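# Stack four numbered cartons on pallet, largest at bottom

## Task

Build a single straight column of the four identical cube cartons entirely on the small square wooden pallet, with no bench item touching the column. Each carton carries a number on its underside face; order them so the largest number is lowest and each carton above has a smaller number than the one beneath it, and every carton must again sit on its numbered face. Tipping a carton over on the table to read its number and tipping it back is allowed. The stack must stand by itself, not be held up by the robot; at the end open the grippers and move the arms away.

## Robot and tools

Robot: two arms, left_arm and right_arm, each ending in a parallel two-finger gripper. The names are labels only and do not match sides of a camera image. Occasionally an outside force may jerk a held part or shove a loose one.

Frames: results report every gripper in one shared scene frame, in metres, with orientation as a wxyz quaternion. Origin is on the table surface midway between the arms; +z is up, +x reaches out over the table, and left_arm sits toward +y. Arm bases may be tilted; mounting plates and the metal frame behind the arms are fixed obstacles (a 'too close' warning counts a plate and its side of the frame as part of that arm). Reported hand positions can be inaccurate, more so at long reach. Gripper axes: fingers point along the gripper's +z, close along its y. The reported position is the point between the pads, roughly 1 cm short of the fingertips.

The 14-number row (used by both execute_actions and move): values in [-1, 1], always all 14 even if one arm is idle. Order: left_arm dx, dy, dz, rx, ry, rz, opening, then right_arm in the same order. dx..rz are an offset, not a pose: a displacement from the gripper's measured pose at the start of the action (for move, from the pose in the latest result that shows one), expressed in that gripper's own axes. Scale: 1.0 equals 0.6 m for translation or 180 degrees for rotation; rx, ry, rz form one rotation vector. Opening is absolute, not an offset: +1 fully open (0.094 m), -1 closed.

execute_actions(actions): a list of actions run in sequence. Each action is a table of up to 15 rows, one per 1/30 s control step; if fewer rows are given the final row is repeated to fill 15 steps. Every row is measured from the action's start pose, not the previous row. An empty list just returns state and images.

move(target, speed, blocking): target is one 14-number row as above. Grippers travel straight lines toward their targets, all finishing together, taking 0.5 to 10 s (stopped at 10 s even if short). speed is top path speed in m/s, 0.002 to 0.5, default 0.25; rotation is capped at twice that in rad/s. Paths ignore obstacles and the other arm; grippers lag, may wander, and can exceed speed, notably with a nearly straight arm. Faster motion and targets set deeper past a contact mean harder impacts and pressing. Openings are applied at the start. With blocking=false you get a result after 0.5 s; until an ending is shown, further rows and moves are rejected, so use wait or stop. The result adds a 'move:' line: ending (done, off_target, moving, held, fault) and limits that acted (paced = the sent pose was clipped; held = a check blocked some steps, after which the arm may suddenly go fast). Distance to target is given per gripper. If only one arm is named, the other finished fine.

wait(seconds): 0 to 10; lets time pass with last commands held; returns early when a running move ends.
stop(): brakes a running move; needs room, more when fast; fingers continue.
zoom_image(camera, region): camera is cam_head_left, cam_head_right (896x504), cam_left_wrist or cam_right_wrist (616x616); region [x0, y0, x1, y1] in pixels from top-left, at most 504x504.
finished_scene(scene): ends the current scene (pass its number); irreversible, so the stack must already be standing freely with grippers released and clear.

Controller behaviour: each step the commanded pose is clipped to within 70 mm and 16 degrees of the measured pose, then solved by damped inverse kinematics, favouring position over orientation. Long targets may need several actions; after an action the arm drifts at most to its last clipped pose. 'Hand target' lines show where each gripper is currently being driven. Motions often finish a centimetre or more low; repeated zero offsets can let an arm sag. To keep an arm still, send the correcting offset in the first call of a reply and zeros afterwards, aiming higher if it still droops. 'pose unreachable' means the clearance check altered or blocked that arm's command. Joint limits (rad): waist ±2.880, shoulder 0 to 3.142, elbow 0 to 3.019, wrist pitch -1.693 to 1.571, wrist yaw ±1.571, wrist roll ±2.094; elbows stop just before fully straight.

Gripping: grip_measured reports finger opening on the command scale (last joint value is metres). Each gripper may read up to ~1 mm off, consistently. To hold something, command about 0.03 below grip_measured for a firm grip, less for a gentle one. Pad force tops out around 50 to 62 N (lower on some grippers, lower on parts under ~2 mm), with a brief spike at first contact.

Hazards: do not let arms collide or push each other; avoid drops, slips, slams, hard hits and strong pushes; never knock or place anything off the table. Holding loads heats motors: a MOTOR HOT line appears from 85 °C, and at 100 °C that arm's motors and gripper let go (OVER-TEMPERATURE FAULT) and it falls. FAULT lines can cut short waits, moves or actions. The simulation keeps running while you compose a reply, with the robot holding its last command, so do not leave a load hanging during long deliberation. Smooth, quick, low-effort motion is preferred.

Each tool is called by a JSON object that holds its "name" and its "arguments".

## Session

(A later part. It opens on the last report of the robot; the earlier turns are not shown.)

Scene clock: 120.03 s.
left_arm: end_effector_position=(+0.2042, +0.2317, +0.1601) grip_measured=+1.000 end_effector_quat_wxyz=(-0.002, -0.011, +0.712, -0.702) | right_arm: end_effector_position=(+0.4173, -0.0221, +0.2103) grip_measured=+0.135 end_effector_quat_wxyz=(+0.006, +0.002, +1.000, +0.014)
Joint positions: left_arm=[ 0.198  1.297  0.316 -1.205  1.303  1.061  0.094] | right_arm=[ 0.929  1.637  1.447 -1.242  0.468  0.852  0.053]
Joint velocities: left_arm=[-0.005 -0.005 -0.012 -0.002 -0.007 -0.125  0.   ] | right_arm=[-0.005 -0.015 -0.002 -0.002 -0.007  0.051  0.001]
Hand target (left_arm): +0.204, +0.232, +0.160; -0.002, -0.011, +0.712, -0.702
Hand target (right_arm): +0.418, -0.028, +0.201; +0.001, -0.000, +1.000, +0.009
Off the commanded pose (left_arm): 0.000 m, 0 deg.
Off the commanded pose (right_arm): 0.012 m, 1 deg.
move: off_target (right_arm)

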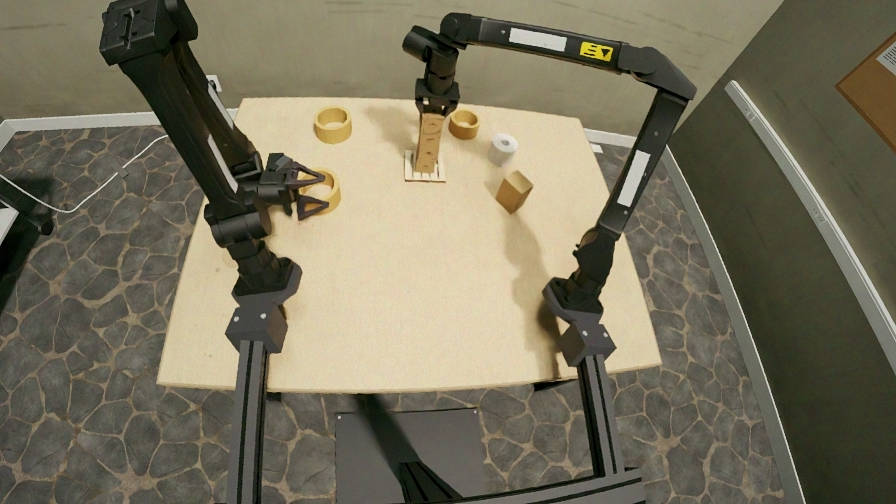

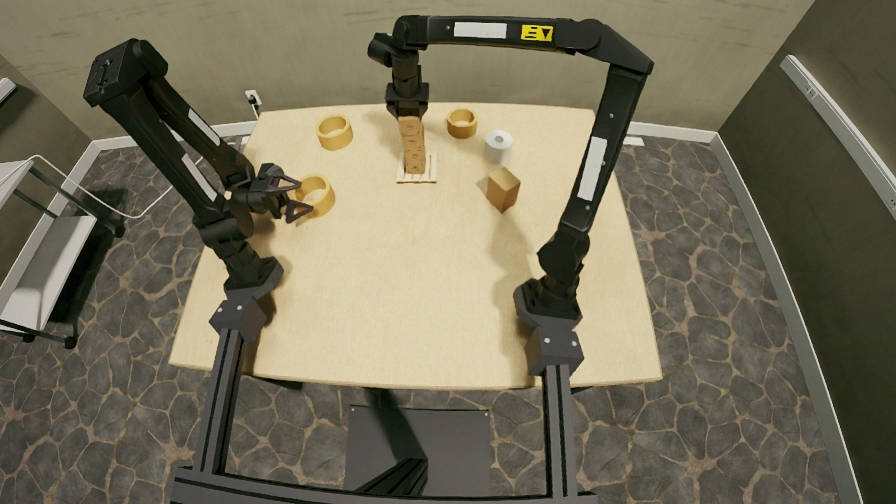

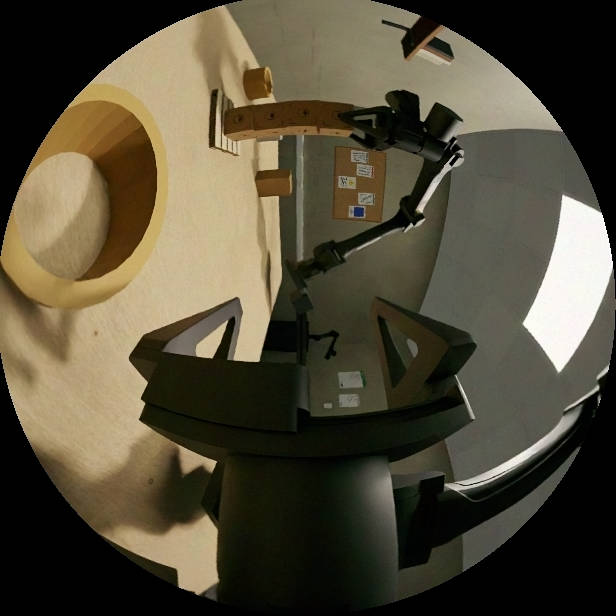

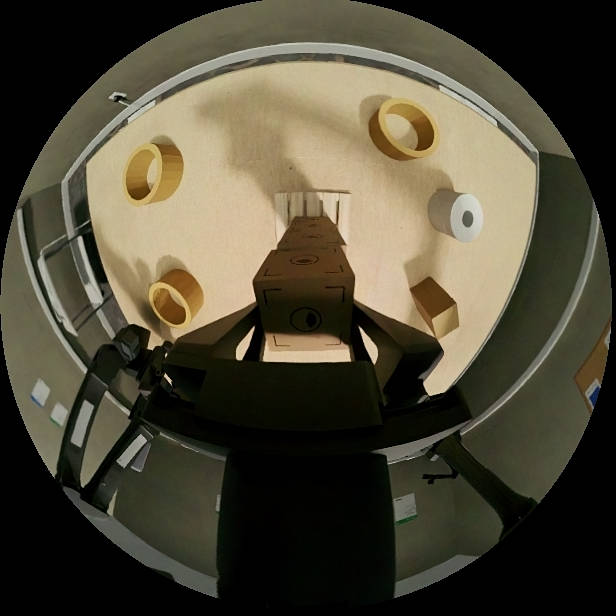

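{"name": "execute_actions", "arguments": {"actions": [[[0,0,0,0,0,0,1,0,0,0,0,0,0,1]]]}}

{"name": "move", "arguments": {"target": [0,0,0,0,0,0,1,-0.003,-0.022,0.05,0.008,0,0,1], "speed": 0.05}}

{"name": "zoom_image", "arguments": {"camera": "cam_right_wrist", "region": [228,180,388,300]}}

Scene clock: 120.77 s.
left_arm: end_effector_position=(+0.2042, +0.2317, +0.1601) grip_measured=+1.000 end_effector_quat_wxyz=(-0.002, -0.011, +0.712, -0.702) | right_arm: end_effector_position=(+0.4173, -0.0221, +0.2103) grip_measured=+1.000 end_effector_quat_wxyz=(+0.006, +0.002, +1.000, +0.014)
Joint positions: left_arm=[ 0.198  1.297  0.316 -1.205  1.303  1.061  0.094] | right_arm=[ 0.929  1.637  1.447 -1.242  0.468  0.851  0.094]
Joint velocities: left_arm=[-0.015 -0.005  0.017 -0.007  0.007 -0.139  0.   ] | right_arm=[ 0.015 -0.005 -0.017 -0.007 -0.051 -0.007  0.   ]
Hand target (left_arm): +0.204, +0.232, +0.160; -0.002, -0.011, +0.712, -0.702
Hand target (right_arm): +0.417, -0.022, +0.210; +0.006, +0.002, +1.000, +0.014
Off the commanded pose (left_arm): 0.000 m, 0 deg.
Off the commanded pose (right_arm): 0.000 m, 0 deg.

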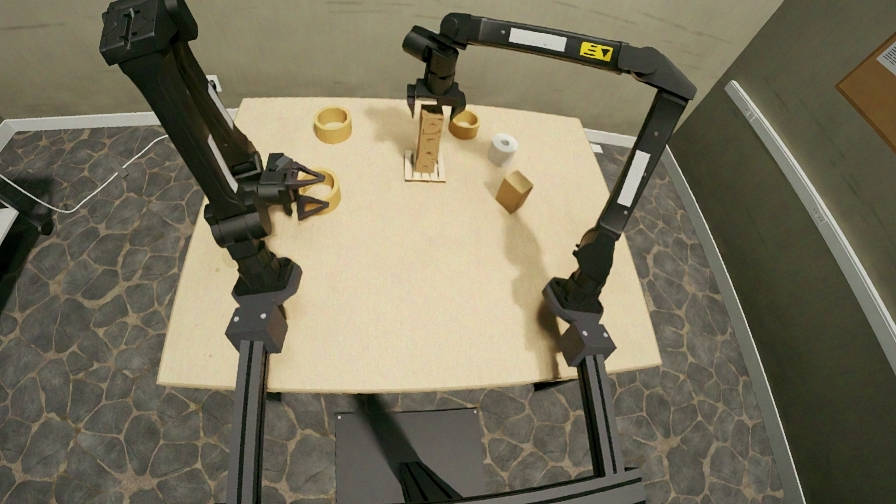

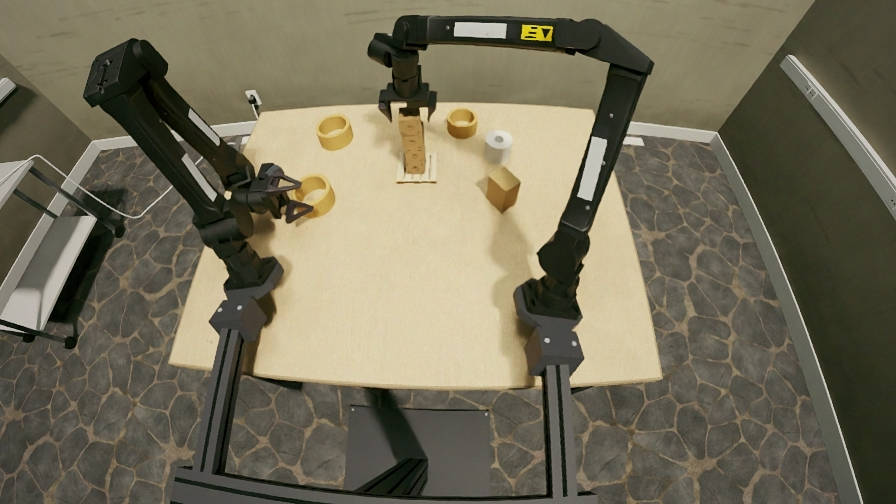

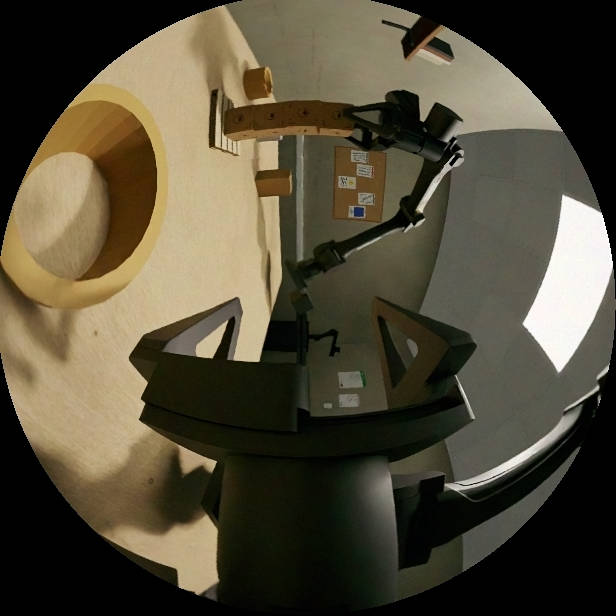

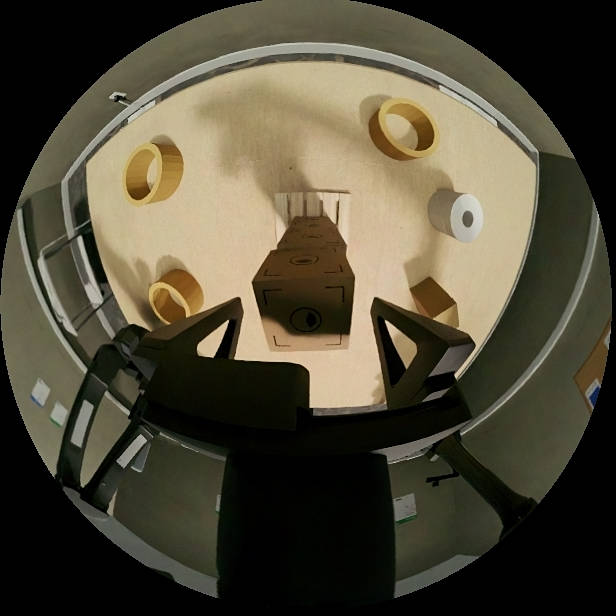

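Scene clock: 121.73 s.
left_arm: end_effector_position=(+0.2042, +0.2317, +0.1601) grip_measured=+1.000 end_effector_quat_wxyz=(-0.002, -0.011, +0.712, -0.702) | right_arm: end_effector_position=(+0.4186, -0.0304, +0.1902) grip_measured=+1.000 end_effector_quat_wxyz=(+0.009, +0.006, +1.000, +0.008)
Joint positions: left_arm=[ 0.198  1.297  0.316 -1.205  1.303  1.061  0.094] | right_arm=[ 0.903  1.637  1.403 -1.189  0.476  0.832  0.094]
Joint velocities: left_arm=[-0.005 -0.005  0.017 -0.007 -0.051  0.022  0.   ] | right_arm=[-0.015 -0.005 -0.002 -0.012  0.007  0.051  0.   ]
Hand target (left_arm): +0.204, +0.232, +0.160; -0.002, -0.011, +0.712, -0.702
Hand target (right_arm): +0.420, -0.035, +0.180; +0.006, +0.003, +1.000, +0.002
Off the commanded pose (left_arm): 0.000 m, 0 deg.
Off the commanded pose (right_arm): 0.011 m, 1 deg.
move: off_target (right_arm)

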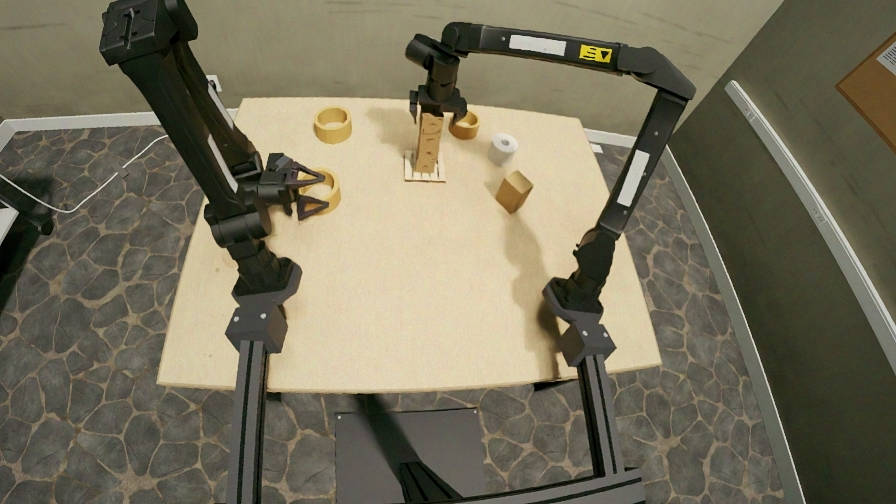

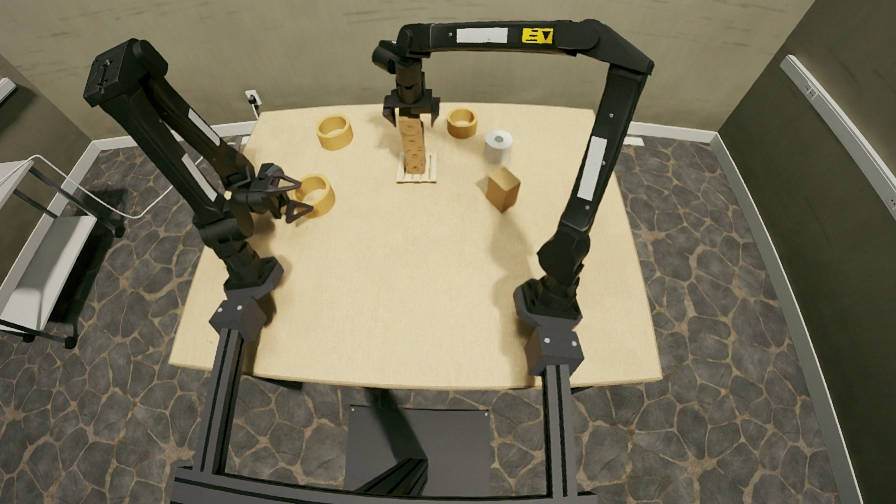

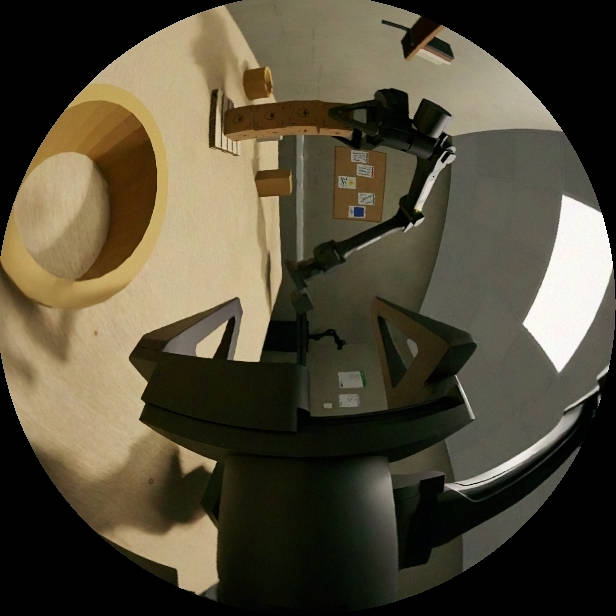

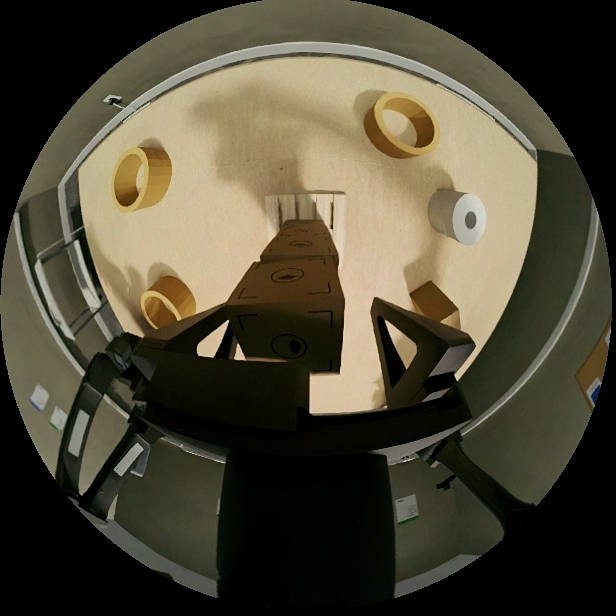

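Region (228, 180, 388, 300) of cam_right_wrist's 616x616 image, scaled by 3.150, with more detail than that image has; it fills the top 378 rows of this view, and the rest is white.

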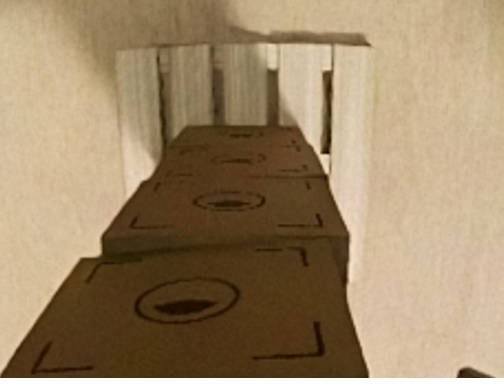

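{"name": "execute_actions", "arguments": {"actions": [[[0,0,0,0,0,0,1,0,0,0,0,0,0,0.6]],[[0,0,0,0,0,0,1,0,0,0,0,0,0,0.52],[0,0,0,0,0,0,1,0,0,0,0,0,0,0.48],[0,0,0,0,0,0,1,0,0,0,0,0,0,0.44],[0,0,0,0,0,0,1,0,0,0,0,0,0,0.41],[0,0,0,0,0,0,1,0,0,0,0,0,0,0.38],[0,0,0,0,0,0,1,0,0,0,0,0,0,0.35],[0,0,0,0,0,0,1,0,0,0,0,0,0,0.32],[0,0,0,0,0,0,1,0,0,0,0,0,0,0.29],[0,0,0,0,0,0,1,0,0,0,0,0,0,0.26]],[[0,0,0,0,0,0,1,0,0,0,0,0,0,1]]]}}

{"name": "move", "arguments": {"target": [0,0,0,0,0,0,1,-0.01,0.015,-0.16,0,0,0,1], "speed": 0.15}}

{"name": "zoom_image", "arguments": {"camera": "cam_right_wrist", "region": [228,180,388,300]}}

{"name": "move", "arguments": {"target": [0,0,0,0,0,0,1,0.25,-0.2,0,0,0,0,1]}}

{"name": "zoom_image", "arguments": {"camera": "cam_head_left", "region": [370,80,500,200]}}

Scene clock: 123.73 s.
left_arm: end_effector_position=(+0.2042, +0.2317, +0.1601) grip_measured=+1.000 end_effector_quat_wxyz=(-0.002, -0.011, +0.712, -0.702) | right_arm: end_effector_position=(+0.4186, -0.0304, +0.1902) grip_measured=+1.000 end_effector_quat_wxyz=(+0.009, +0.005, +1.000, +0.008)
Joint positions: left_arm=[ 0.198  1.297  0.316 -1.205  1.303  1.061  0.094] | right_arm=[ 0.903  1.637  1.403 -1.189  0.476  0.83   0.094]
Joint velocities: left_arm=[ 0.005 -0.005  0.002 -0.012 -0.095 -0.022  0.   ] | right_arm=[-0.005 -0.024  0.022  0.002  0.022  0.037  0.   ]
Hand target (left_arm): +0.204, +0.232, +0.160; -0.002, -0.011, +0.712, -0.702
Hand target (right_arm): +0.419, -0.030, +0.190; +0.009, +0.005, +1.000, +0.008
Off the commanded pose (left_arm): 0.000 m, 0 deg.
Off the commanded pose (right_arm): 0.000 m, 0 deg.

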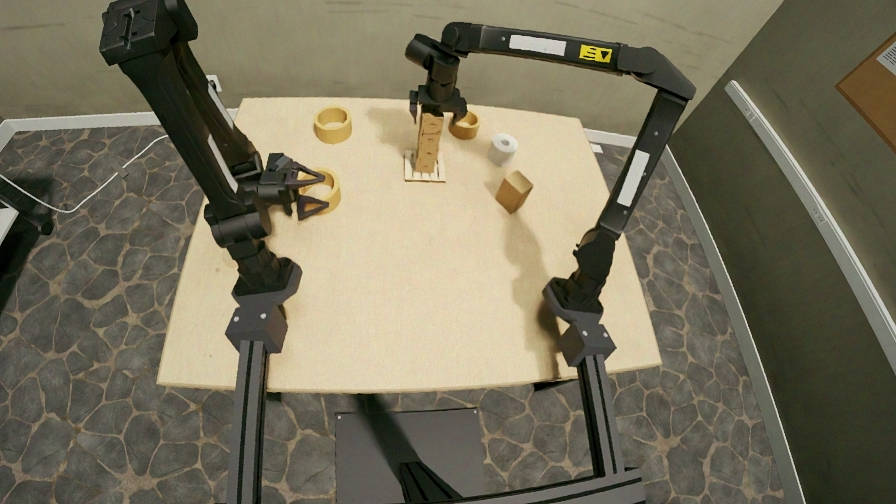

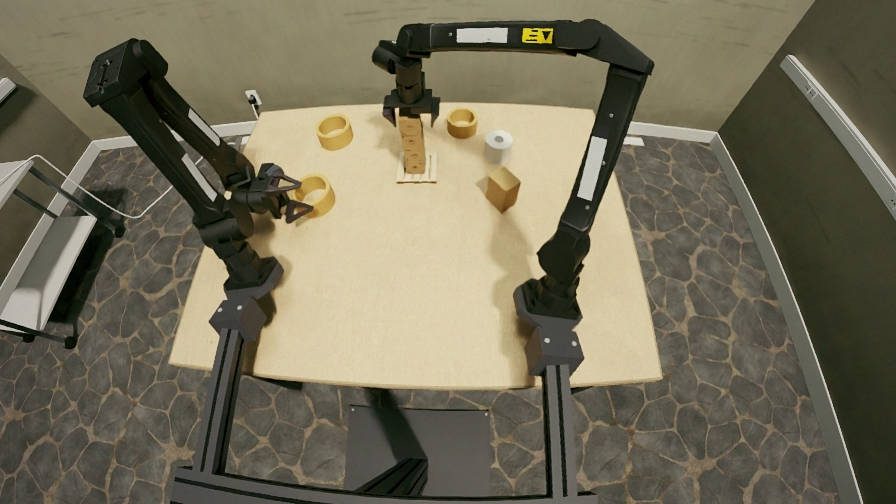

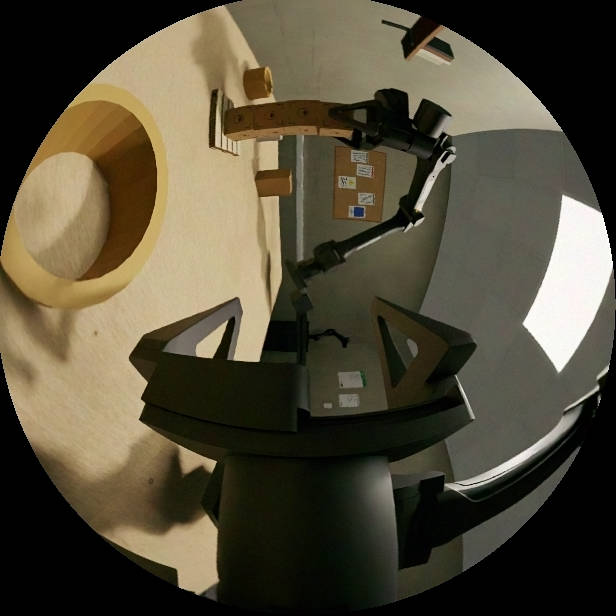

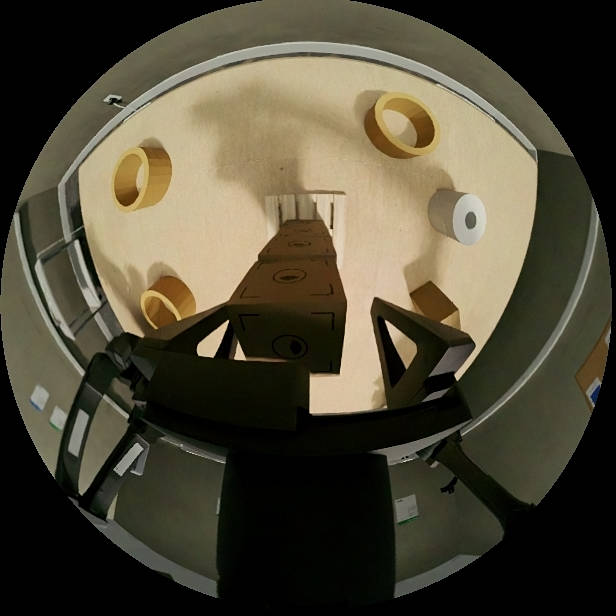

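Scene clock: 124.80 s.
left_arm: end_effector_position=(+0.2042, +0.2317, +0.1601) grip_measured=+1.000 end_effector_quat_wxyz=(-0.002, -0.011, +0.712, -0.702) | right_arm: end_effector_position=(+0.4104, -0.0273, +0.2648) grip_measured=+1.000 end_effector_quat_wxyz=(-0.005, -0.010, +1.000, -0.011)
Joint positions: left_arm=[ 0.198  1.297  0.316 -1.205  1.303  1.061  0.094] | right_arm=[ 0.988  1.628  1.56  -1.452  0.487  0.92   0.094]
Joint velocities: left_arm=[-0.015 -0.015 -0.012 -0.007 -0.007 -0.037  0.   ] | right_arm=[-0.015 -0.005 -0.007 -0.012 -0.037  0.022  0.   ]
Hand target (left_arm): +0.204, +0.232, +0.160; -0.002, -0.011, +0.712, -0.702
Hand target (right_arm): +0.421, -0.023, +0.286; +0.009, +0.005, +1.000, +0.008
Off the commanded pose (left_arm): 0.000 m, 0 deg.
Off the commanded pose (right_arm): 0.025 m, 3 deg.
move: off_target (right_arm)

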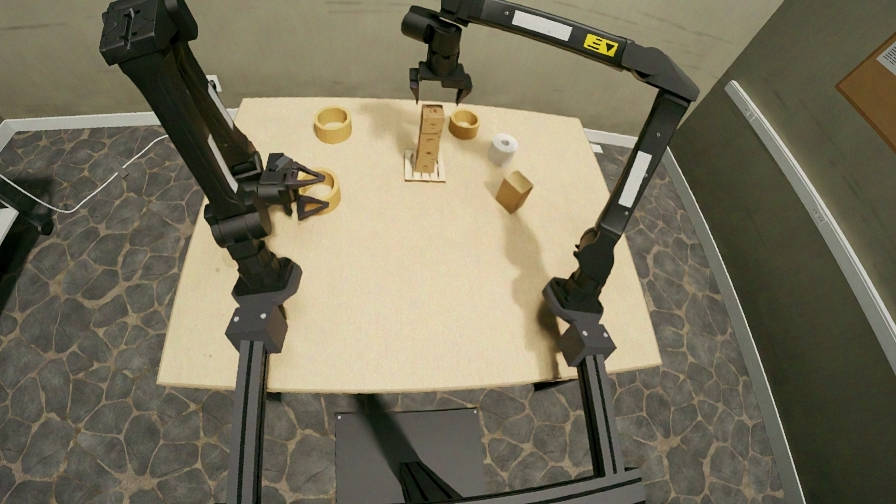

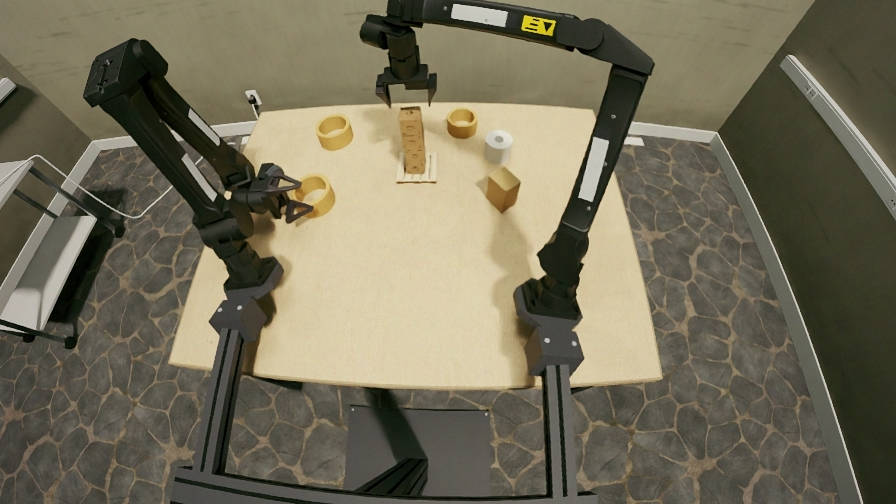

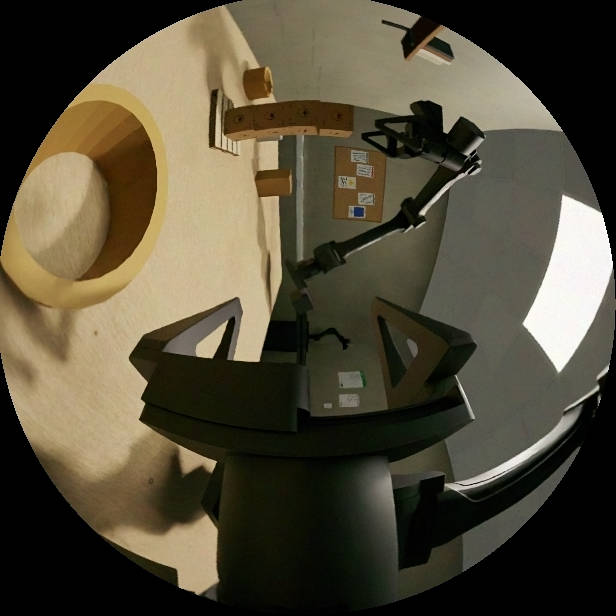

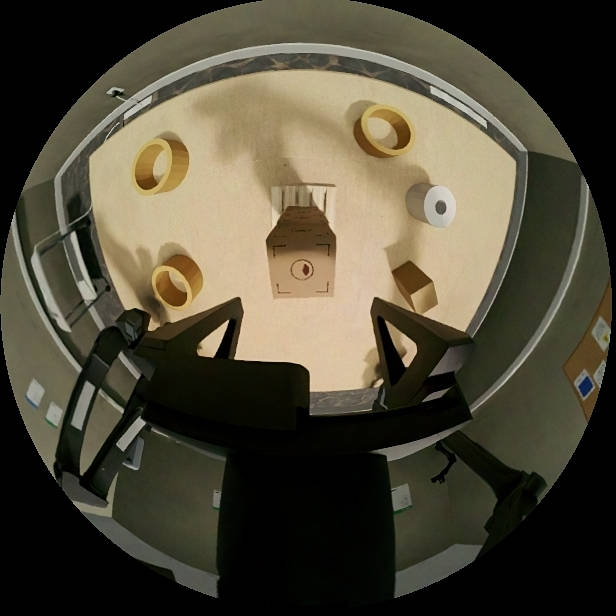

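Region (228, 180, 388, 300) of cam_right_wrist's 616x616 image, scaled by 3.150, with more detail than that image has; it fills the top 378 rows of this view, and the rest is white.

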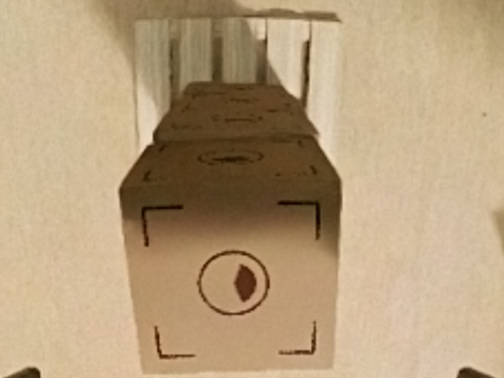

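Scene clock: 126.07 s.
left_arm: end_effector_position=(+0.2042, +0.2317, +0.1601) grip_measured=+1.000 end_effector_quat_wxyz=(-0.002, -0.011, +0.712, -0.702) | right_arm: end_effector_position=(+0.2651, -0.1489, +0.2645) grip_measured=+1.000 end_effector_quat_wxyz=(-0.005, -0.013, +1.000, -0.012)
Joint positions: left_arm=[ 0.198  1.297  0.316 -1.205  1.303  1.061  0.094] | right_arm=[ 1.109  1.181  1.017 -1.423  0.489  1.053  0.094]
Joint velocities: left_arm=[ 0.005  0.005  0.007  0.002 -0.051  0.051  0.   ] | right_arm=[-0.005 -0.015  0.007 -0.007 -0.007  0.007  0.   ]
Hand target (left_arm): +0.204, +0.232, +0.160; -0.002, -0.011, +0.712, -0.702
Hand target (right_arm): +0.262, -0.150, +0.265; -0.005, -0.010, +1.000, -0.012
Off the commanded pose (left_arm): 0.000 m, 0 deg.
Off the commanded pose (right_arm): 0.005 m, 0 deg.
move: done

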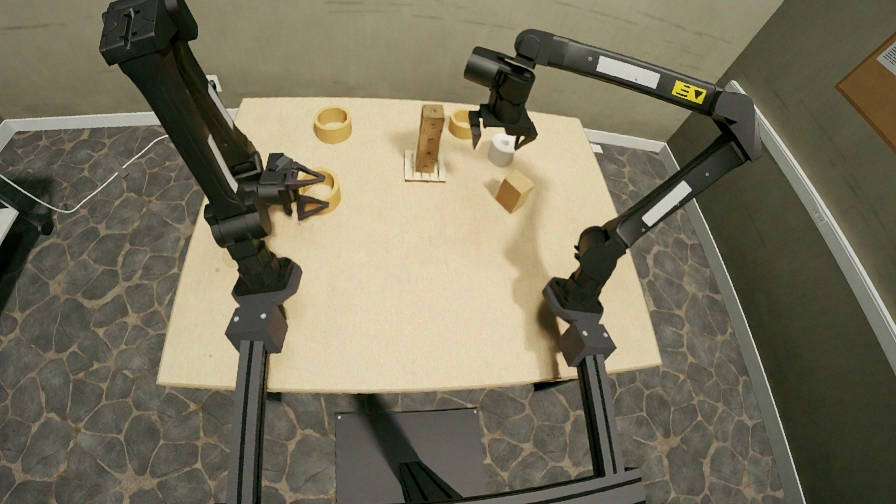

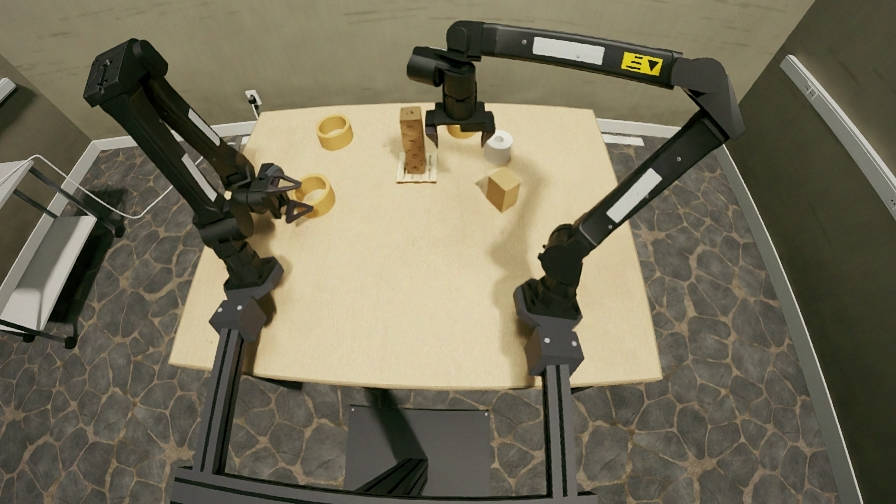

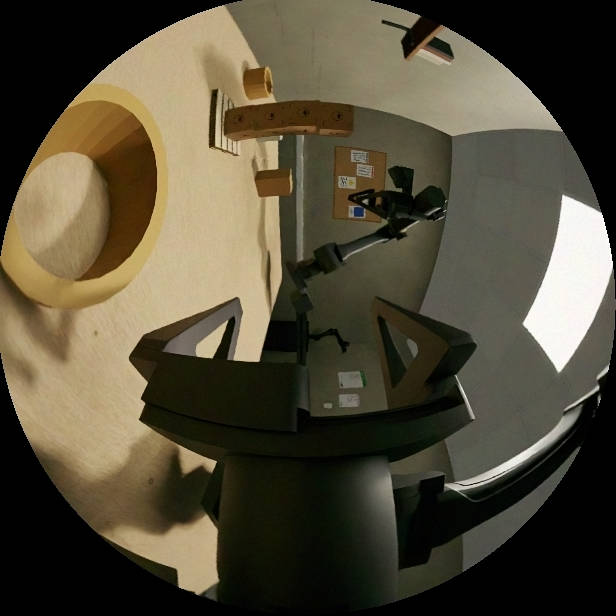

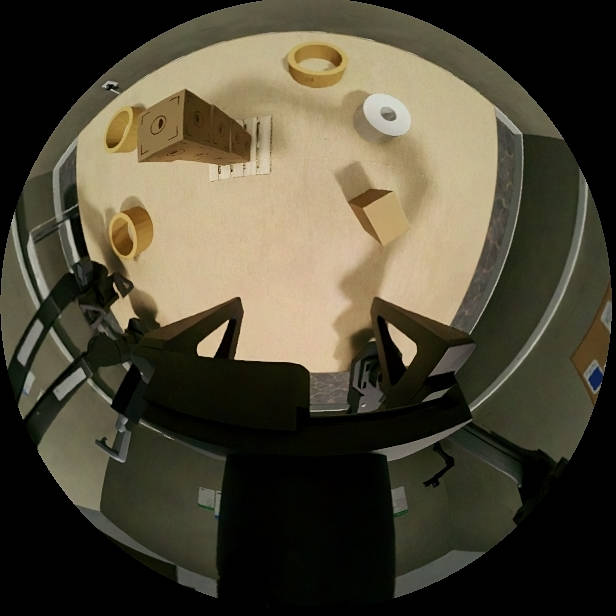

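Region (370, 80, 500, 200) of cam_head_left's 896x504 image, scaled by 3.877, with more detail than that image has; it fills the top 465 rows of this view, and the rest is white.

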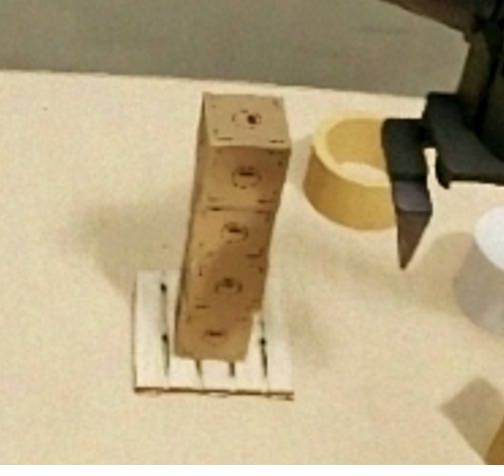

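Straight enough.

{"name": "finished_scene", "arguments": {"scene": 1}}

The scene is finished: the task was done.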